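# Sort table parts into bins holding matching parts

## Task

Take every part lying on the table and place it in the bin that already contains a part identical to it; a part with no matching bin must stay outside all bins. Releasing a part is fine as soon as any portion of it is within the correct bin, but avoid dropping it on top of another part. At the end, open the gripper and withdraw; a part counts only if it stays where it belongs without the robot supporting it.

## Robot and tools

Robot: a single seven-joint Kinova Gen3 arm with a Robotiq 2F-85 two-finger gripper and a wrist camera. There is only one arm, so every motion argument is a single list for that arm.

Frames. Result poses are in the scene frame: origin on the table surface under the arm base, +z up, +y to the left when facing along +x. The base may sit slightly tilted. The gripper has its own axes: +z runs out along the fingers, and y is the line along which the pads close. end_effector_position is the point midway between the pads when closed; closed fingertips stick out about 19 mm past it (about 6 mm when fully open), and closing pushes the tips roughly 13 mm farther from the wrist, so keep that margin above surfaces. Printed positions get less accurate at long reach.

execute_actions(actions): actions is a list of up to 15 actions, run in order. Each action is a table of up to 15 rows; each row lasts one control step (1/30 s), and a table shorter than 15 rows repeats its last row to fill the 0.5 s action. A row is 8 numbers, each in [-1, 1], ordered dx, dy, dz, rx, ry, rz, position, speed. The first six are an offset, not a pose: they are measured in the gripper's own axes from the gripper pose measured when that action began (for the first action of a call, the pose in the last reported result). Every row refers back to that same starting pose, not to the row before. Scale: 1.0 equals 0.6 m of travel or 180 degrees; rx, ry, rz form one rotation vector. Per step the commanded pose is clipped to 70 mm and 16 degrees from the measured pose, and after an action the arm drifts at most to the last clipped pose, so long moves need several actions. An empty list just returns state and images.

Gripper numbers (last two of any row). position: +1 fully open (85 mm), 0 about 41 mm, about -0.8 pads touching, -1 closes until blocked. To grasp, send -1 and keep sending it; to release, send something wider than the part. For a gentler grip, open first, then close to just under the part's width. speed sets finger travel rate: about 20 mm/s at -1, 85 at 0, 150 at +1. Grip force is not adjustable, roughly 190 to 235 N per pad. Fingers hold still until position changes by at least 0.01, but re-close on their own if the part slips or is lost.

move(target, speed, blocking): target is one 8-number row as above; its six pose numbers are an offset in gripper axes from the pose in the most recent result that reported one; the finger numbers are applied at the start. The gripper follows a straight path lasting 0.5 to 10 s (longer paths are cut off early). speed is top linear speed in m/s, 0.002 to 0.5, default 0.25; rotation is capped at twice that in rad/s. It takes the shorter turn, ignores obstacles, may lag or overshoot the speed near full extension. Contact is harder at higher speed and with targets set deeper past the contact. blocking=false returns after 0.5 s while the arm continues; then only wait or stop are accepted until a result shows the move finished. The extra "move:" line reports the ending (done, off_target, moving, held, fault), the limits that acted (paced = pose clipped; held = a check blocked some steps, after which it may speed up sharply), and the distance from target.

wait(seconds): 0 to 10; lets time pass holding the last command, returning early if a running move ends. stop(): brakes a running move; needs braking room; fingers continue. zoom_image(camera, region): camera is one of cam_head_left, cam_head_right, cam_high, cam_low, cam_wrist; region [x0, y0, x1, y1] in image pixels from the top-left, at most 504 by 504. All cameras give 672x504 images, returned in that order; calibration (intrinsics, distortion, world-to-camera transforms) is supplied and may be off by a few degrees and millimetres. read_manual(section) returns only licence texts ("licences"). finished_scene(scene): pass the current scene's number once the goal holds; irreversible.

Result lines: gripper position in metres and orientation as a wxyz quaternion in the scene frame; joint positions base to tip; position_measured_pct, roughly 50 minus 50 times the finger position number (0 = fully open). If fingers stop short of the request below about 90, they are holding something; near 90 or just over means the pads met, on nothing or something very thin. "Hand target" is the pose the controller is currently heading to. "pose unreachable" means the clearance check (which includes any mount under the base) altered or blocked the command. Step readings list positions at some steps, with HELD where a row was held back. Joint ranges (rad): waist and both rolls and wrist roll ±69.115, shoulder ±2.250, elbow ±2.580, wrist pitch ±2.100.

Hazards. Contact torque reaching a joint's load limit (46.9 N m for the four base-side joints, 29.5 for the three wrist joints, held weight included) freezes the arm for 10 s and discards the rest of the call. Holding a load heats motors even while you think: a MOTOR HOT line appears at 60 °C and at 75 °C an OVER-TEMPERATURE FAULT lets the arm sag, so do not hover with a part. Parts may be briefly yanked or nudged by outside disturbances. Never push or knock anything off the table; avoid drops, slams, hard impacts and strong pressing. Faster, smoother, lower-effort solutions are preferred.

Each tool is called by a JSON object that holds its "api" and its "payload", one argument or row to a line.

## Session

{"api": "execute_actions", "payload": {
  "actions": []
}}

Scene clock: 0.00 s.
end_effector_position=(+0.7316, +0.3882, +0.1311) position_measured_pct=0.0 end_effector_quat_wxyz=(-0.302, +0.693, -0.655, +0.024)
Joint positions: [-0.434  1.158 -0.253  0.931  0.457  0.512  2.438]
Joint velocities: [ 0.001  0.     0.    -0.001 -0.     0.    -0.001]
Hand target: +0.732, +0.388, +0.131; -0.302, +0.693, -0.655, +0.024

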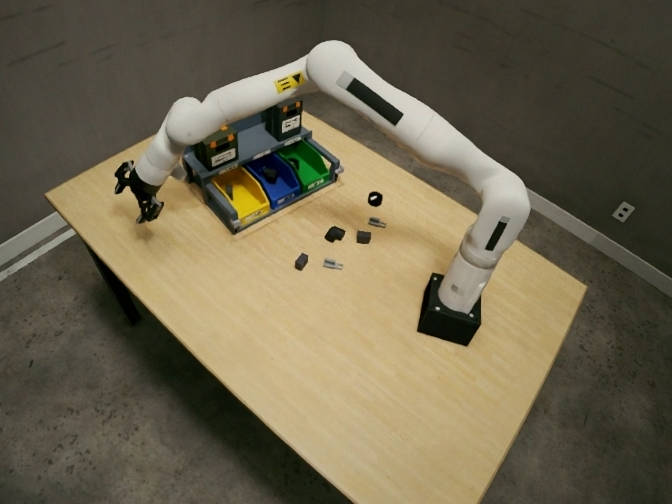

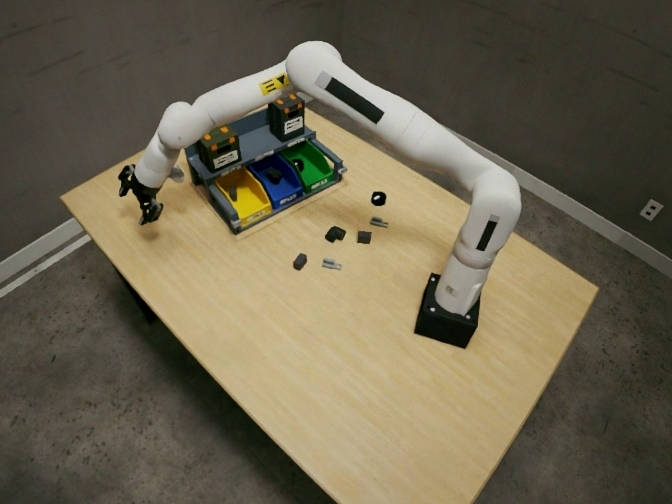

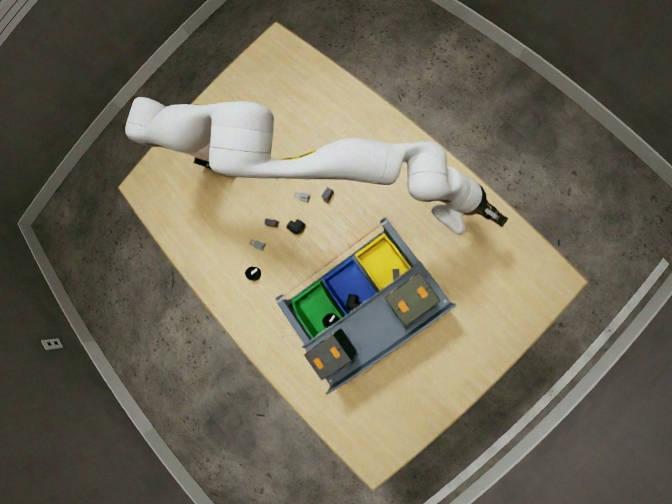

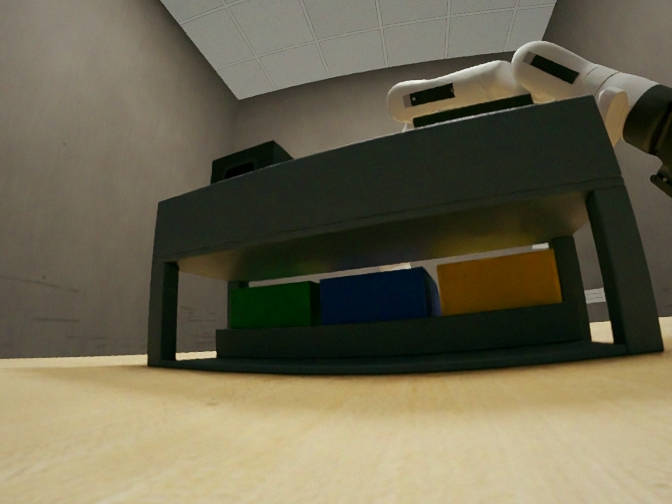

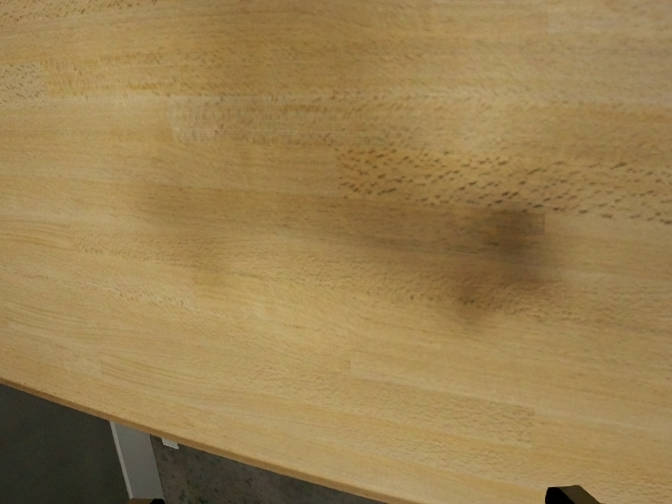

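{"api": "zoom_image", "payload": {
  "camera": "cam_high",
  "region": [230, 170, 350, 290]
}}

{"api": "zoom_image", "payload": {
  "camera": "cam_high",
  "region": [270, 210, 460, 400]
}}

{"api": "zoom_image", "payload": {
  "camera": "cam_head_left",
  "region": [280, 180, 400, 280]
}}

{"api": "zoom_image", "payload": {
  "camera": "cam_head_right",
  "region": [180, 90, 360, 240]
}}

Region (230, 170, 350, 290) of cam_high's 672x504 image, scaled by 4.200, with more detail than that image has.

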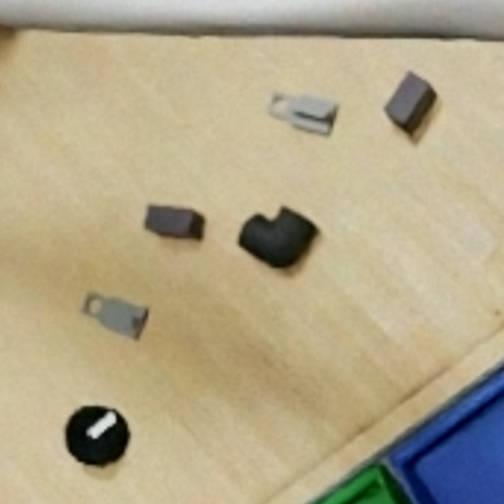

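Region (270, 210, 460, 400) of cam_high's 672x504 image, scaled by 2.653, with more detail than that image has.

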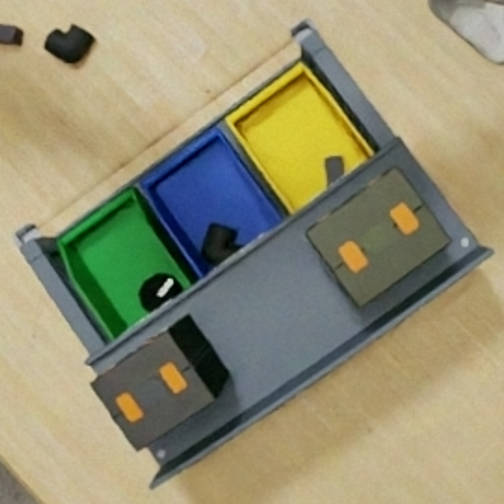

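Region (280, 180, 400, 280) of cam_head_left's 672x504 image, scaled by 4.200, with more detail than that image has.

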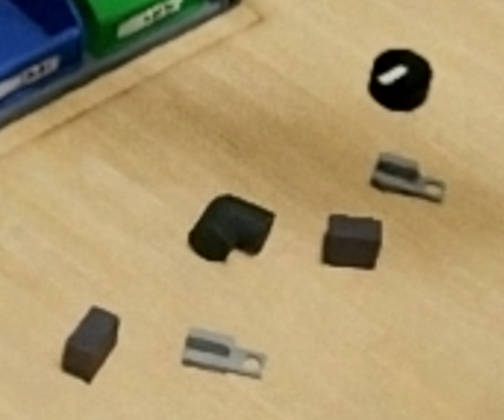

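Region (180, 90, 360, 240) of cam_head_right's 672x504 image, scaled by 2.800, with more detail than that image has.

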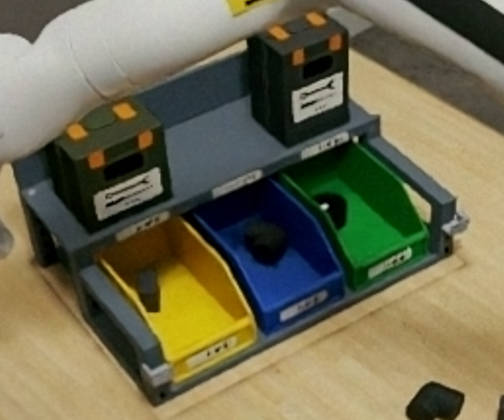

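{"api": "move", "payload": {
  "target": [0.3673,0.4627,-0.7622,-0.2146,-0.0171,-0.4655,1,0],
  "speed": 0.3
}}

Scene clock: 11.60 s.
end_effector_position=(+0.3196, +0.0192, +0.2997) position_measured_pct=0.0 end_effector_quat_wxyz=(-0.001, +1.000, +0.001, +0.000)
Joint positions: [ 0.268  0.111 -0.745  2.017  0.273  1.069  4.1  ]
Joint velocities: [ 0.005 -0.008  0.002 -0.001 -0.003 -0.001  0.004]
Hand target: +0.320, +0.019, +0.300; -0.001, +1.000, +0.001, +0.000
Off the commanded pose: 0.000 m, 0 deg.
move: done
camera_calibration (this result's frames):
cam_wrist: T_world_to_cam=[[-0.0391572, -0.999005, -0.0213561, 0.042837], [-0.99901, 0.0395911, -0.0202851, 0.386481], [0.0211105, 0.0205406, -0.999566, 0.433156], [0, 0, 0, 1]] pos_world=[0.378631, 0.0185959, 0.441723]

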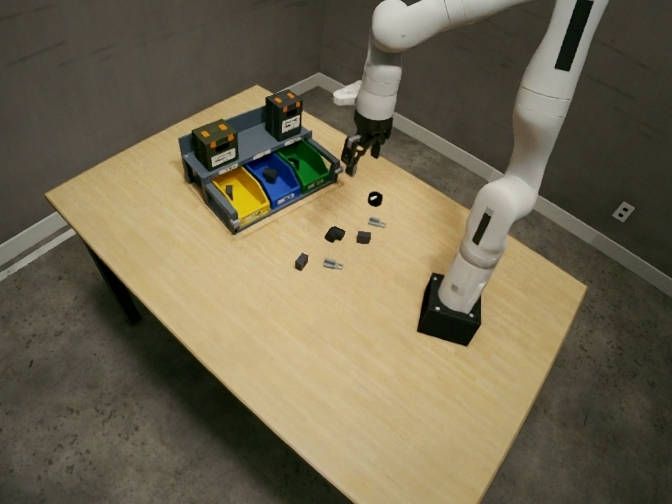

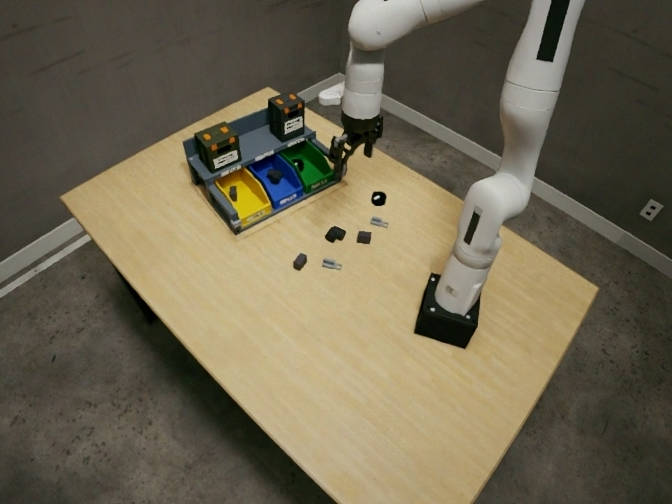

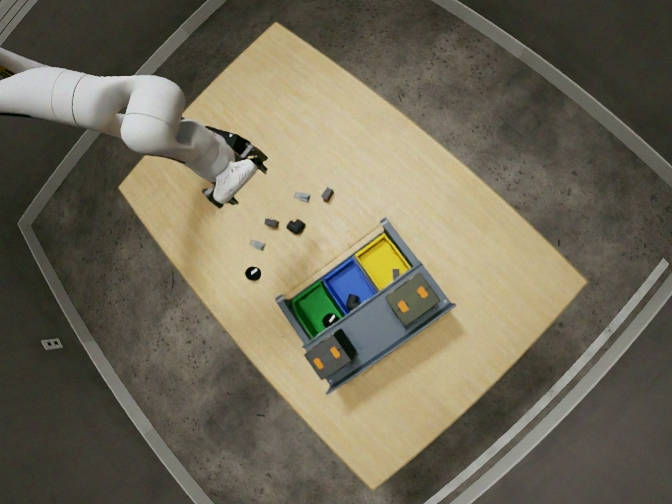

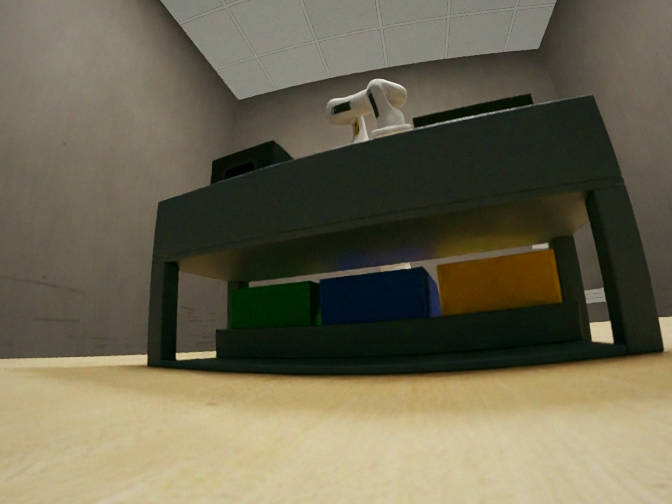

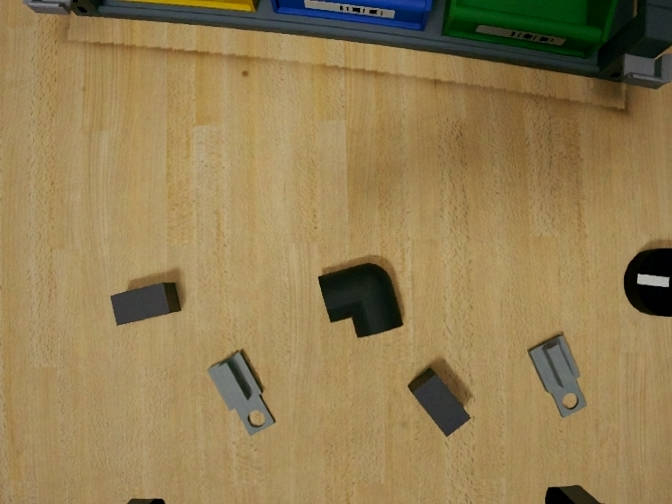

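{"api": "move", "payload": {
  "target": [0.33,0.0,0,0,0,0,1,0],
  "speed": 0.3
}}

Scene clock: 14.03 s.
end_effector_position=(+0.5174, +0.0193, +0.3002) position_measured_pct=0.0 end_effector_quat_wxyz=(-0.001, +1.000, +0.000, +0.000)
Joint positions: [ 0.14   0.545 -0.651  1.404  0.499  1.325  4.138]
Joint velocities: [-0.003  0.009 -0.    -0.004  0.     0.003 -0.   ]
Hand target: +0.517, +0.020, +0.300; -0.001, +1.000, +0.001, -0.000
Off the commanded pose: 0.001 m, 0 deg.
move: done
camera_calibration (this result's frames):
cam_wrist: T_world_to_cam=[[-0.0401219, -0.998961, -0.021623, 0.0512827], [-0.998963, 0.0405691, -0.0206583, 0.584181], [0.021514, 0.0207717, -0.999553, 0.429328], [0, 0, 0, 1]] pos_world=[0.576396, 0.0186118, 0.442313]

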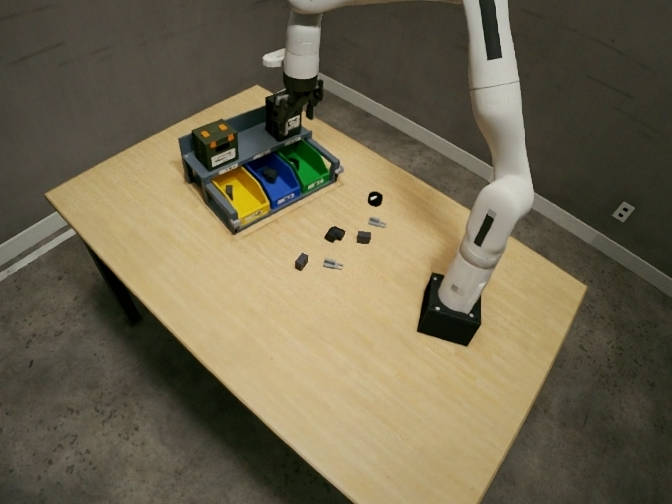

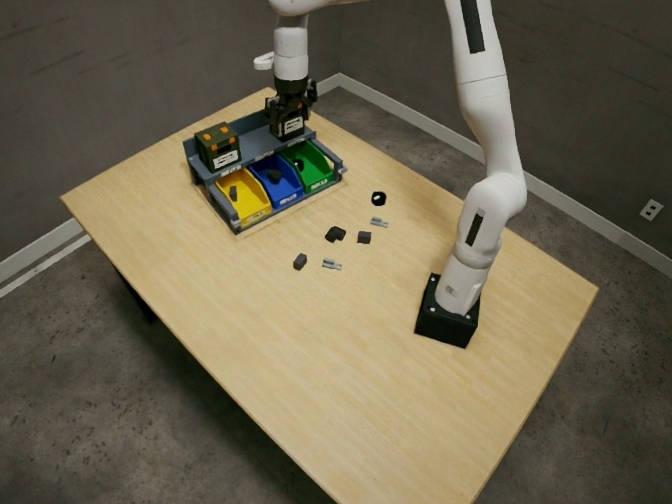

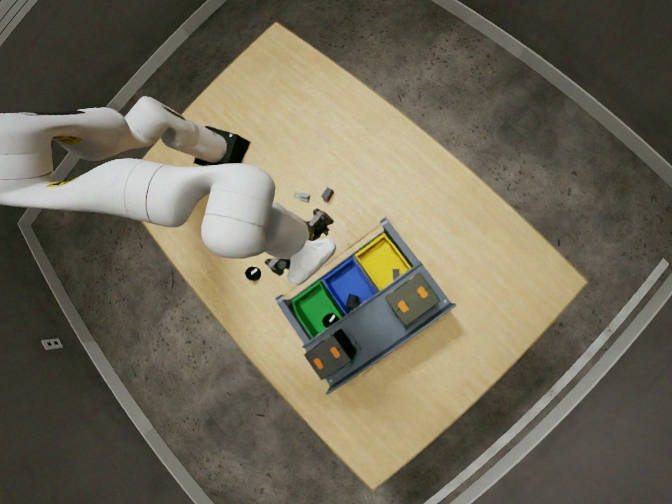

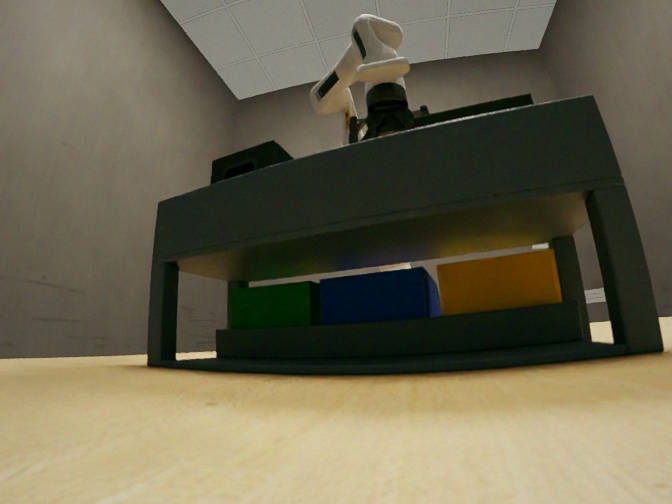

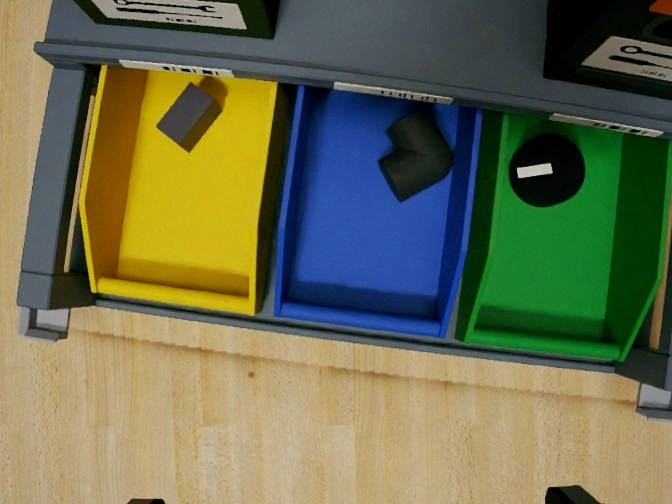

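{"api": "move", "payload": {
  "target": [-0.2623,0.3322,0.2833,0,0,-0.4467,0.5,0],
  "speed": 0.4
}}

Scene clock: 27.40 s.
end_effector_position=(+0.3621, -0.1804, +0.1298) position_measured_pct=25.0 end_effector_quat_wxyz=(+0.000, +0.764, +0.645, +0.002)
Joint positions: [ 0.892  0.557 -0.834  2.079  0.844  0.759  5.614]
Joint velocities: [ 0.012  0.003  0.002 -0.001 -0.003 -0.003  0.011]
Hand target: +0.362, -0.181, +0.130; +0.000, +0.764, +0.645, +0.002
Off the commanded pose: 0.002 m, 0 deg.
move: done
camera_calibration (this result's frames):
cam_wrist: T_world_to_cam=[[0.978234, -0.20685, -0.0164613, -0.384635], [-0.207188, -0.978043, -0.022472, -0.0366578], [-0.0114515, 0.0253934, -0.999612, 0.27927], [0, 0, 0, 1]] pos_world=[0.371866, -0.122506, 0.272006]

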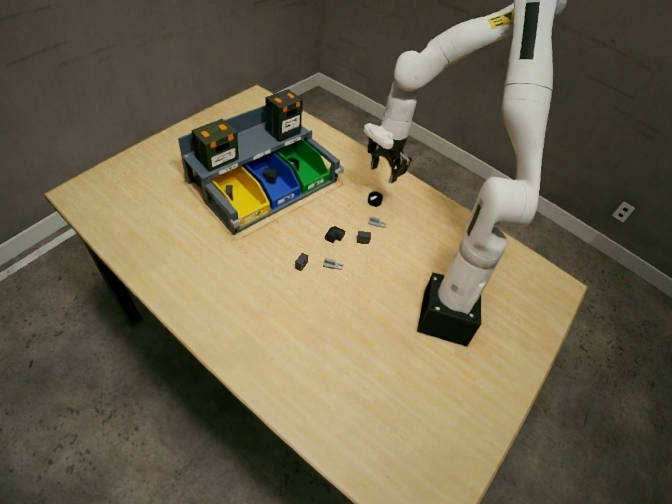

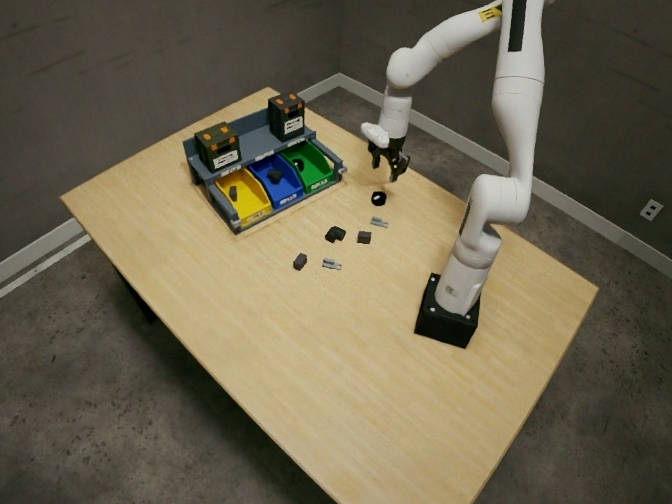

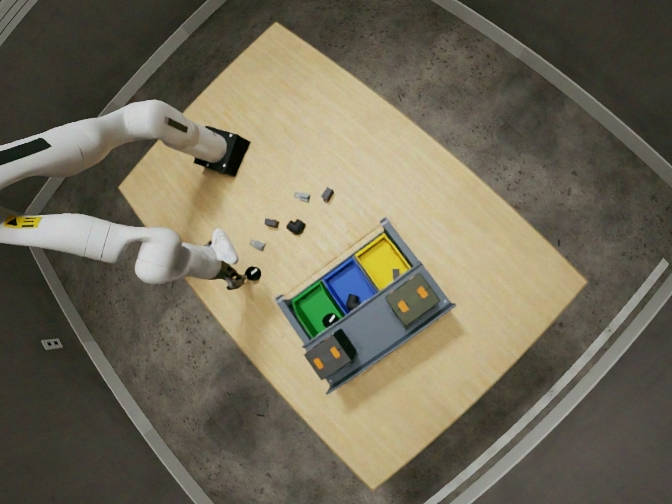

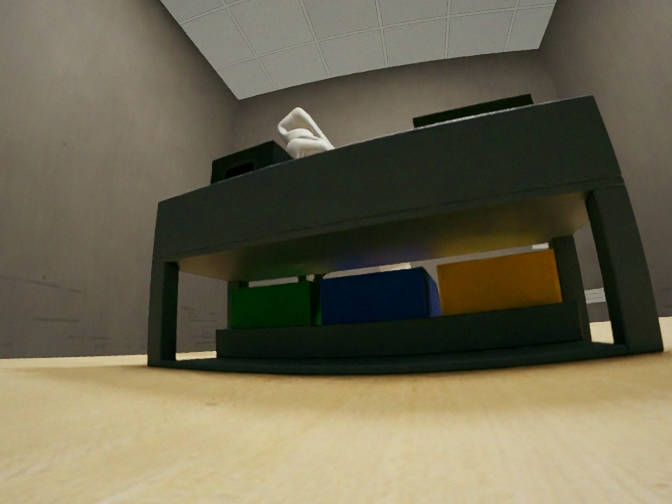

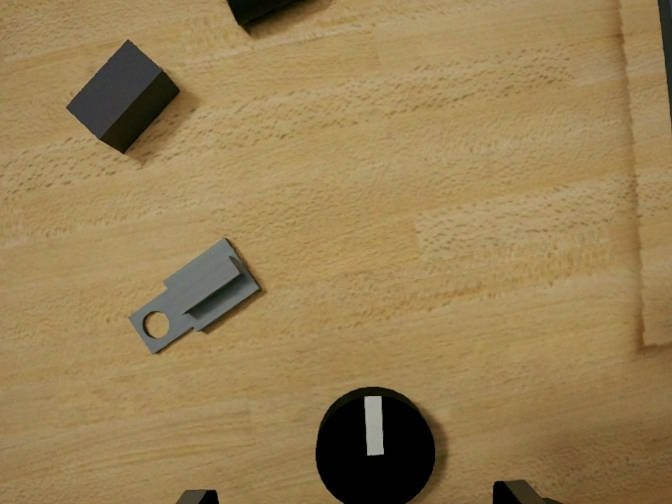

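{"api": "move", "payload": {
  "target": [-0.0135,0.0122,0.170,0,0,0,0.5,0],
  "speed": 0.15
}}

{"api": "zoom_image", "payload": {
  "camera": "cam_head_left",
  "region": [330, 140, 430, 230]
}}

Scene clock: 30.20 s.
end_effector_position=(+0.3684, -0.1902, +0.0277) position_measured_pct=25.0 end_effector_quat_wxyz=(+0.001, +0.764, +0.645, +0.001)
Joint positions: [ 0.778  0.787 -0.626  2.081  1.191  0.597  5.357]
Joint velocities: [-0.002  0.005  0.002  0.001  0.005 -0.001 -0.004]
Hand target: +0.368, -0.190, +0.028; +0.001, +0.764, +0.645, +0.001
Off the commanded pose: 0.001 m, 0 deg.
move: done
camera_calibration (this result's frames):
cam_wrist: T_world_to_cam=[[0.978058, -0.207724, -0.0158914, -0.394677], [-0.20803, -0.9779, -0.0208558, -0.0468819], [-0.011208, 0.0237041, -0.999656, 0.177098], [0, 0, 0, 1]] pos_world=[0.37825, -0.132028, 0.169787]

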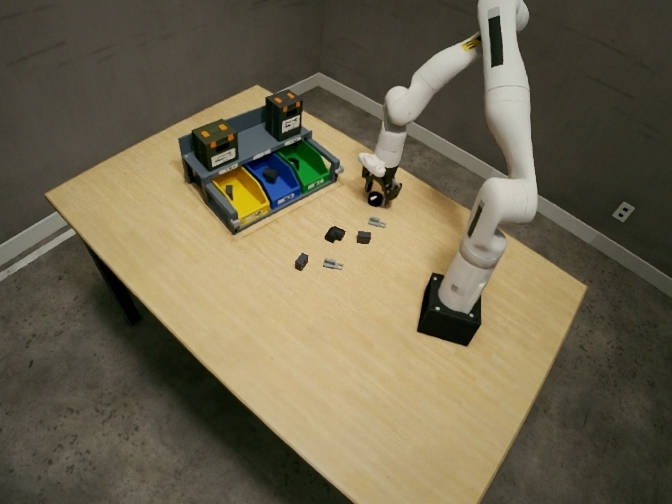

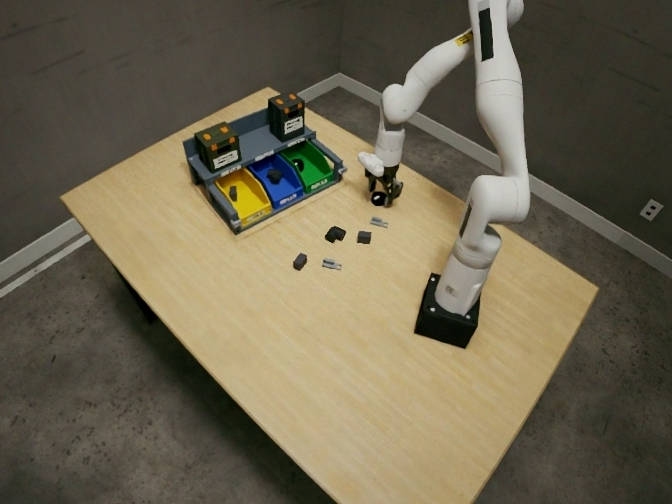

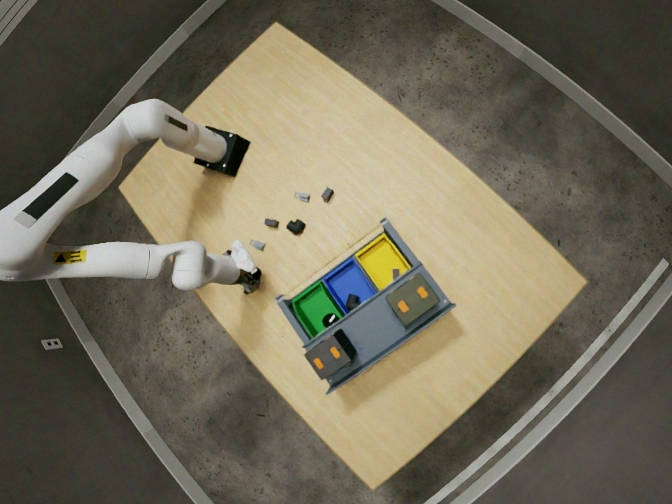

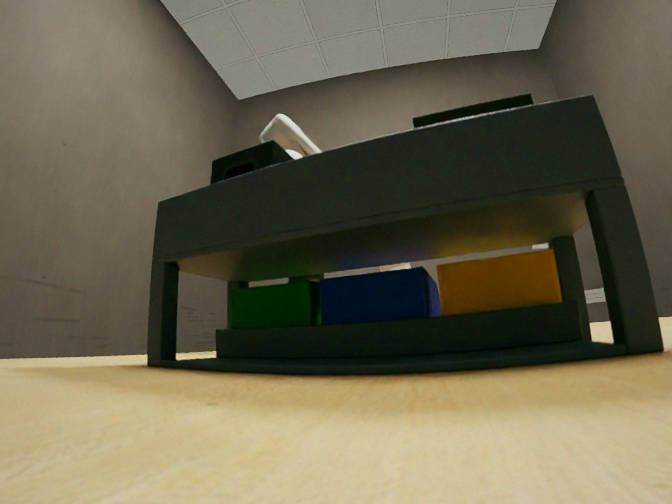

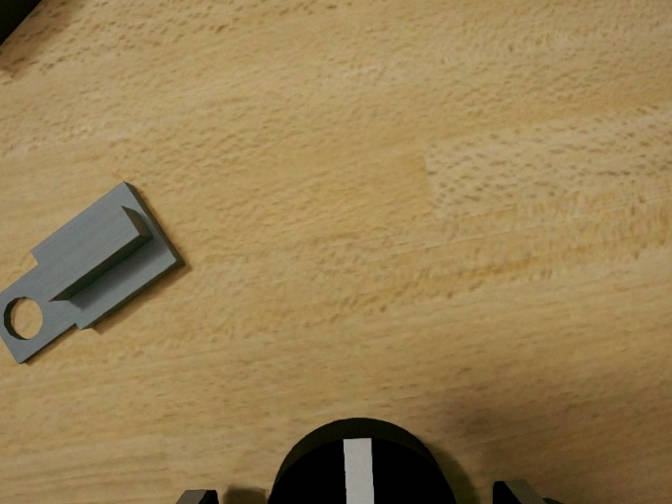

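Region (330, 140, 430, 230) of cam_head_left's 672x504 image, scaled by 5.040, with more detail than that image has; it fills the top 454 rows of this view, and the rest is white.

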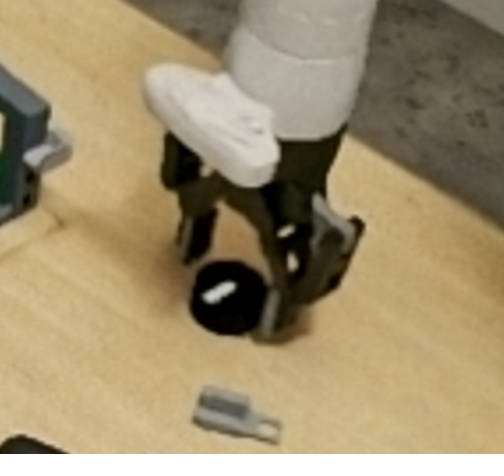

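{"api": "execute_actions", "payload": {
  "actions": [
    [[0,0,0.003,0,0,0,0.5,0],[0,0,0.006,0,0,0,0.5,0],[0,0,0.008,0,0,0,0.5,0],[0,0,0.008,0,0,0,0.5,0],[0,0,0.008,0,0,0,0.5,0],[0,0,0.008,0,0,0,0.5,0],[0,0,0.008,0,0,0,-1,-0.3]],
    [[0,0,0,0,0,0,-1,-0.3]]
  ]
}}

Scene clock: 33.13 s.
end_effector_position=(+0.3689, -0.1903, +0.0238) position_measured_pct=50.4 end_effector_quat_wxyz=(+0.002, +0.764, +0.645, +0.001)
Joint positions: [ 0.773  0.796 -0.618  2.081  1.209  0.59   5.343]
Joint velocities: [-0.001  0.    -0.001 -0.001  0.001  0.001 -0.001]
Hand target: +0.368, -0.190, +0.023; +0.001, +0.764, +0.645, +0.001
Off the commanded pose: 0.001 m, 0 deg.
Step readings (end_effector_position; steps 1 to 15: 1st action; 16 to 30: 2nd action):
0: (+0.3684, -0.1899, +0.0275)
1: (+0.3684, -0.1899, +0.0273)
2: (+0.3685, -0.1897, +0.0267)
4: (+0.3685, -0.1897, +0.0248)
8: (+0.3684, -0.1904, +0.0233)
15: (+0.3685, -0.1903, +0.0229)
16: (+0.3685, -0.1902, +0.0229)
17: (+0.3685, -0.1903, +0.0229)
19: (+0.3687, -0.1903, +0.0234)
23: (+0.3689, -0.1903, +0.0238)
30: end_effector_position above
camera_calibration (this result's frames):
cam_wrist: T_world_to_cam=[[0.978143, -0.207432, -0.0144511, -0.395182], [-0.207696, -0.977988, -0.0200637, -0.0471514], [-0.0099711, 0.0226266, -0.999694, 0.1725], [0, 0, 0, 1]] pos_world=[0.378471, -0.13199, 0.16579]

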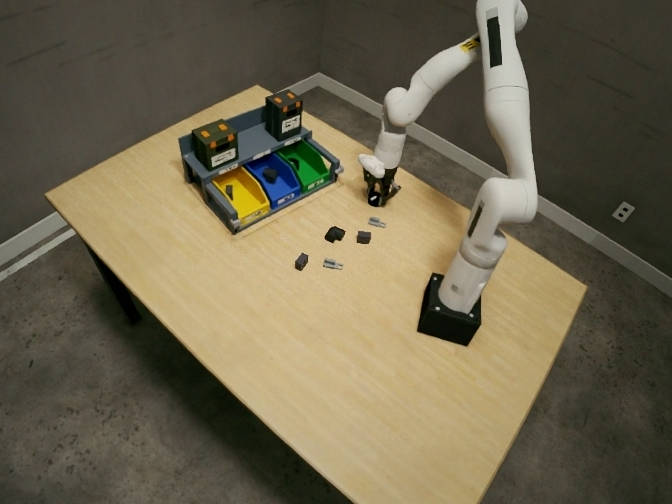

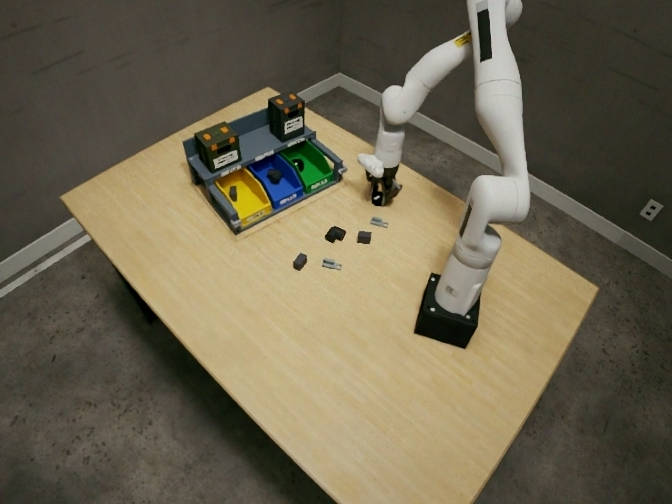

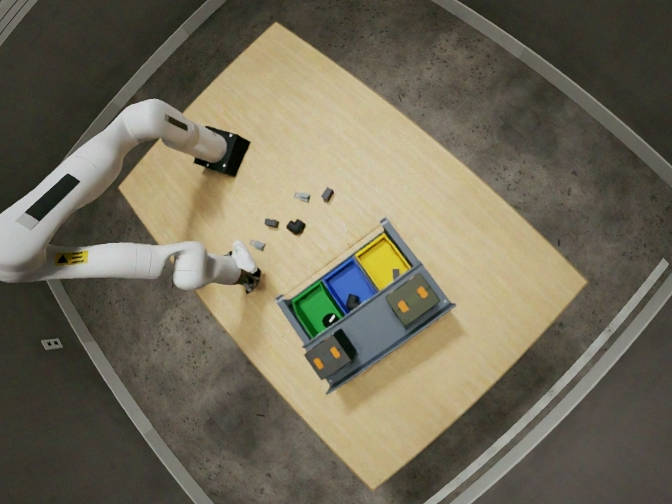

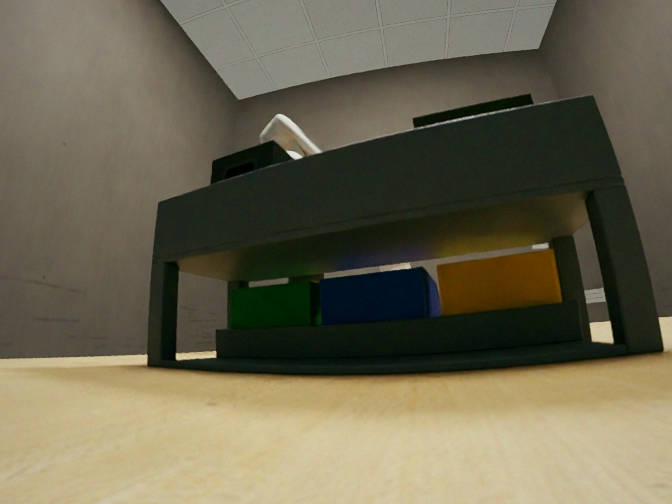

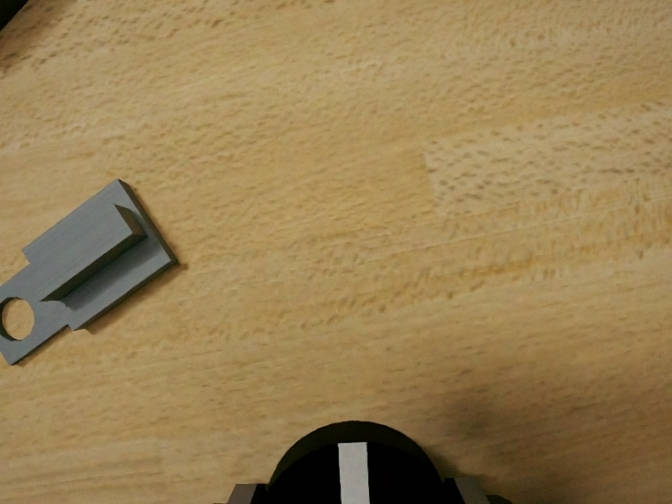

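{"api": "move", "payload": {
  "target": [0.0495,0.093,-0.183,0,0,0,-1,0],
  "speed": 0.3
}}

{"api": "move", "payload": {
  "target": [0.1264,0.2372,-0.01,0,0,0,-1,0],
  "speed": 0.3
}}

Scene clock: 36.13 s.
end_effector_position=(+0.4279, -0.1695, +0.1341) position_measured_pct=50.4 end_effector_quat_wxyz=(+0.001, +0.764, +0.646, +0.002)
Joint positions: [ 0.769  0.642 -0.819  1.884  0.819  0.88   5.622]
Joint velocities: [ 0.002  0.001 -0.    -0.003 -0.003  0.004  0.004]
Hand target: +0.428, -0.170, +0.134; +0.001, +0.764, +0.645, +0.002
Off the commanded pose: 0.001 m, 0 deg.
move: done
camera_calibration (this result's frames):
cam_wrist: T_world_to_cam=[[0.978264, -0.206804, -0.0152533, -0.446871], [-0.207104, -0.978076, -0.0217851, -0.0123599], [-0.0104136, 0.0244706, -0.999646, 0.283457], [0, 0, 0, 1]] pos_world=[0.43755, -0.11144, 0.276271]

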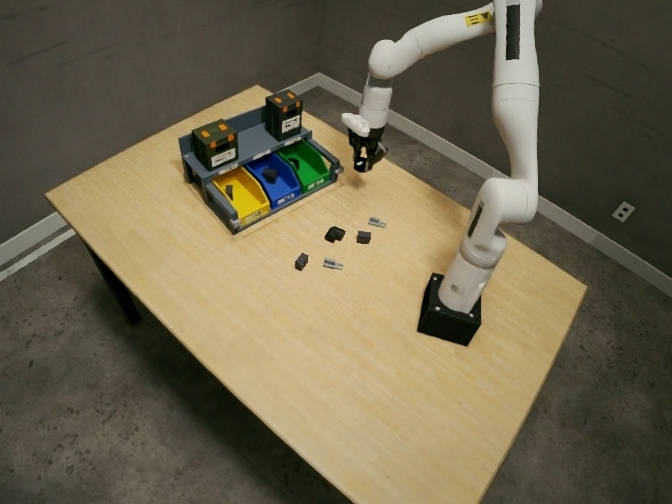

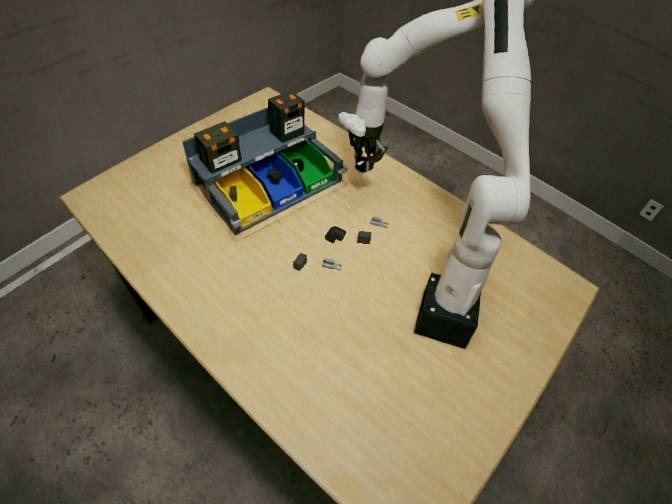

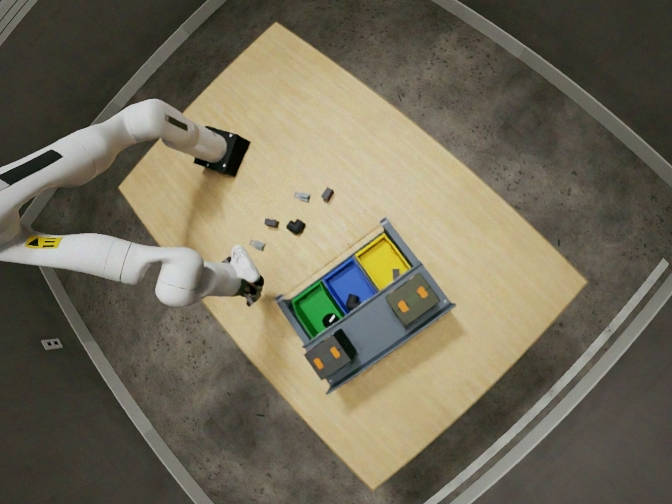

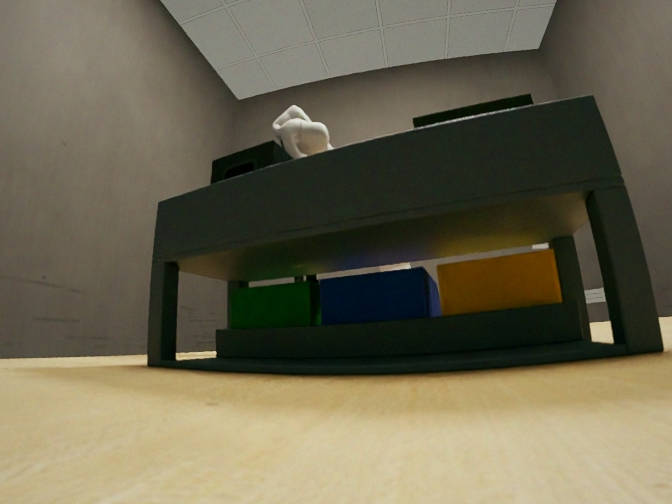

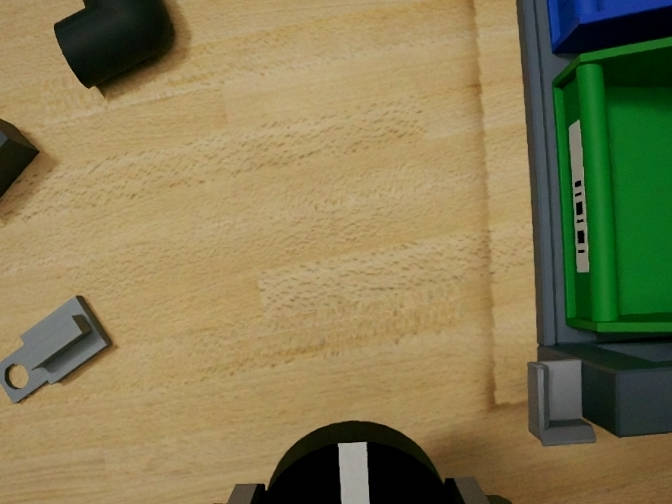

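Scene clock: 37.33 s.
end_effector_position=(+0.5802, -0.1183, +0.1410) position_measured_pct=50.4 end_effector_quat_wxyz=(+0.001, +0.764, +0.645, +0.002)
Joint positions: [ 0.469  0.872 -0.784  1.354  0.809  1.166  5.662]
Joint velocities: [-0.006  0.008 -0.001 -0.006 -0.001  0.003  0.002]
Hand target: +0.580, -0.118, +0.141; +0.000, +0.764, +0.646, +0.002
Off the commanded pose: 0.001 m, 0 deg.
move: done
camera_calibration (this result's frames):
cam_wrist: T_world_to_cam=[[0.978152, -0.207291, -0.0157589, -0.585058], [-0.207605, -0.977968, -0.0218722, 0.0697397], [-0.0108777, 0.024666, -0.999637, 0.290961], [0, 0, 0, 1]] pos_world=[0.589919, -0.0602509, 0.283161]

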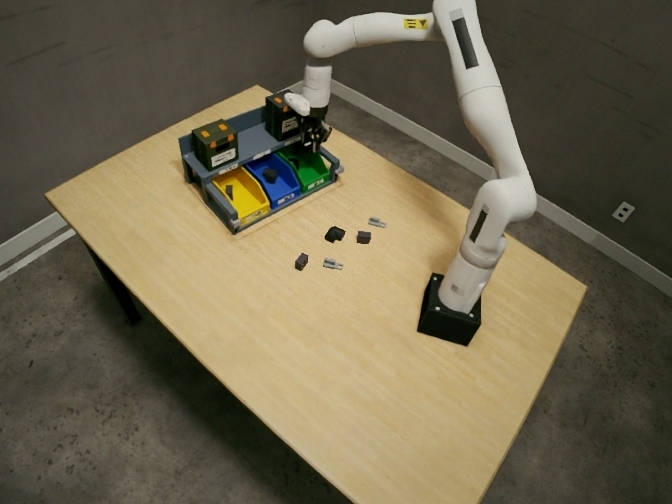

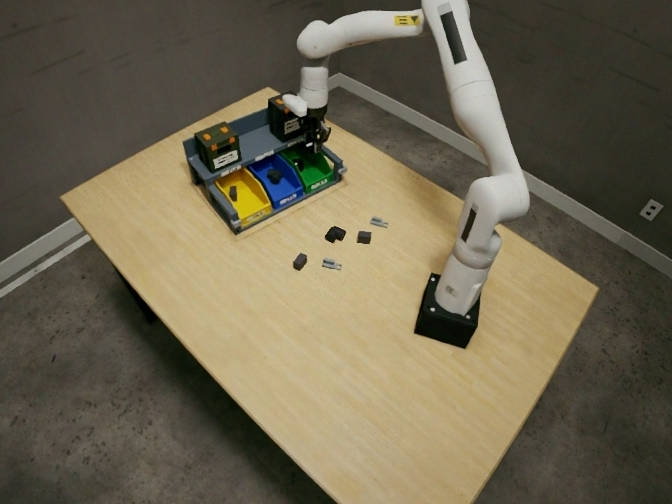

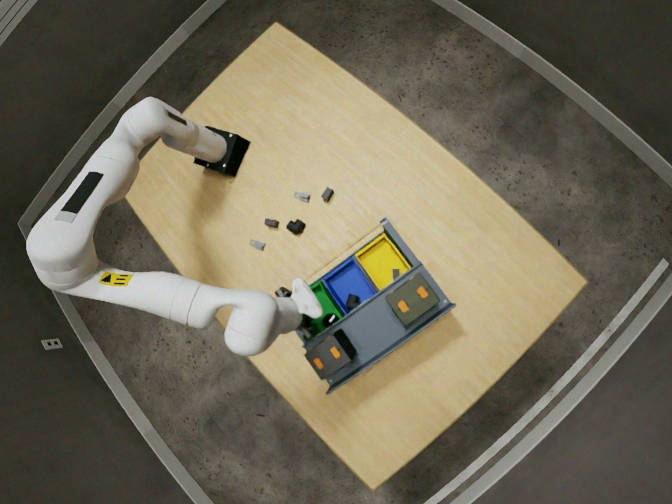

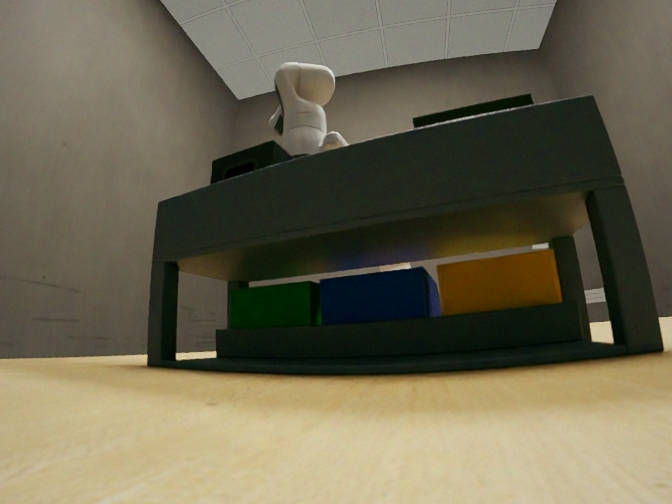

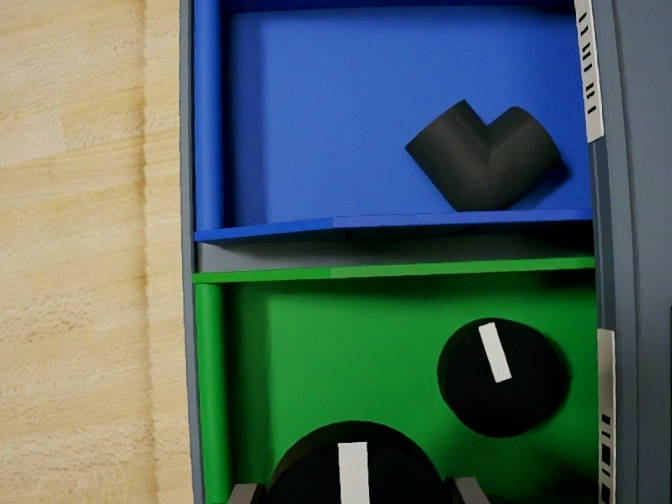

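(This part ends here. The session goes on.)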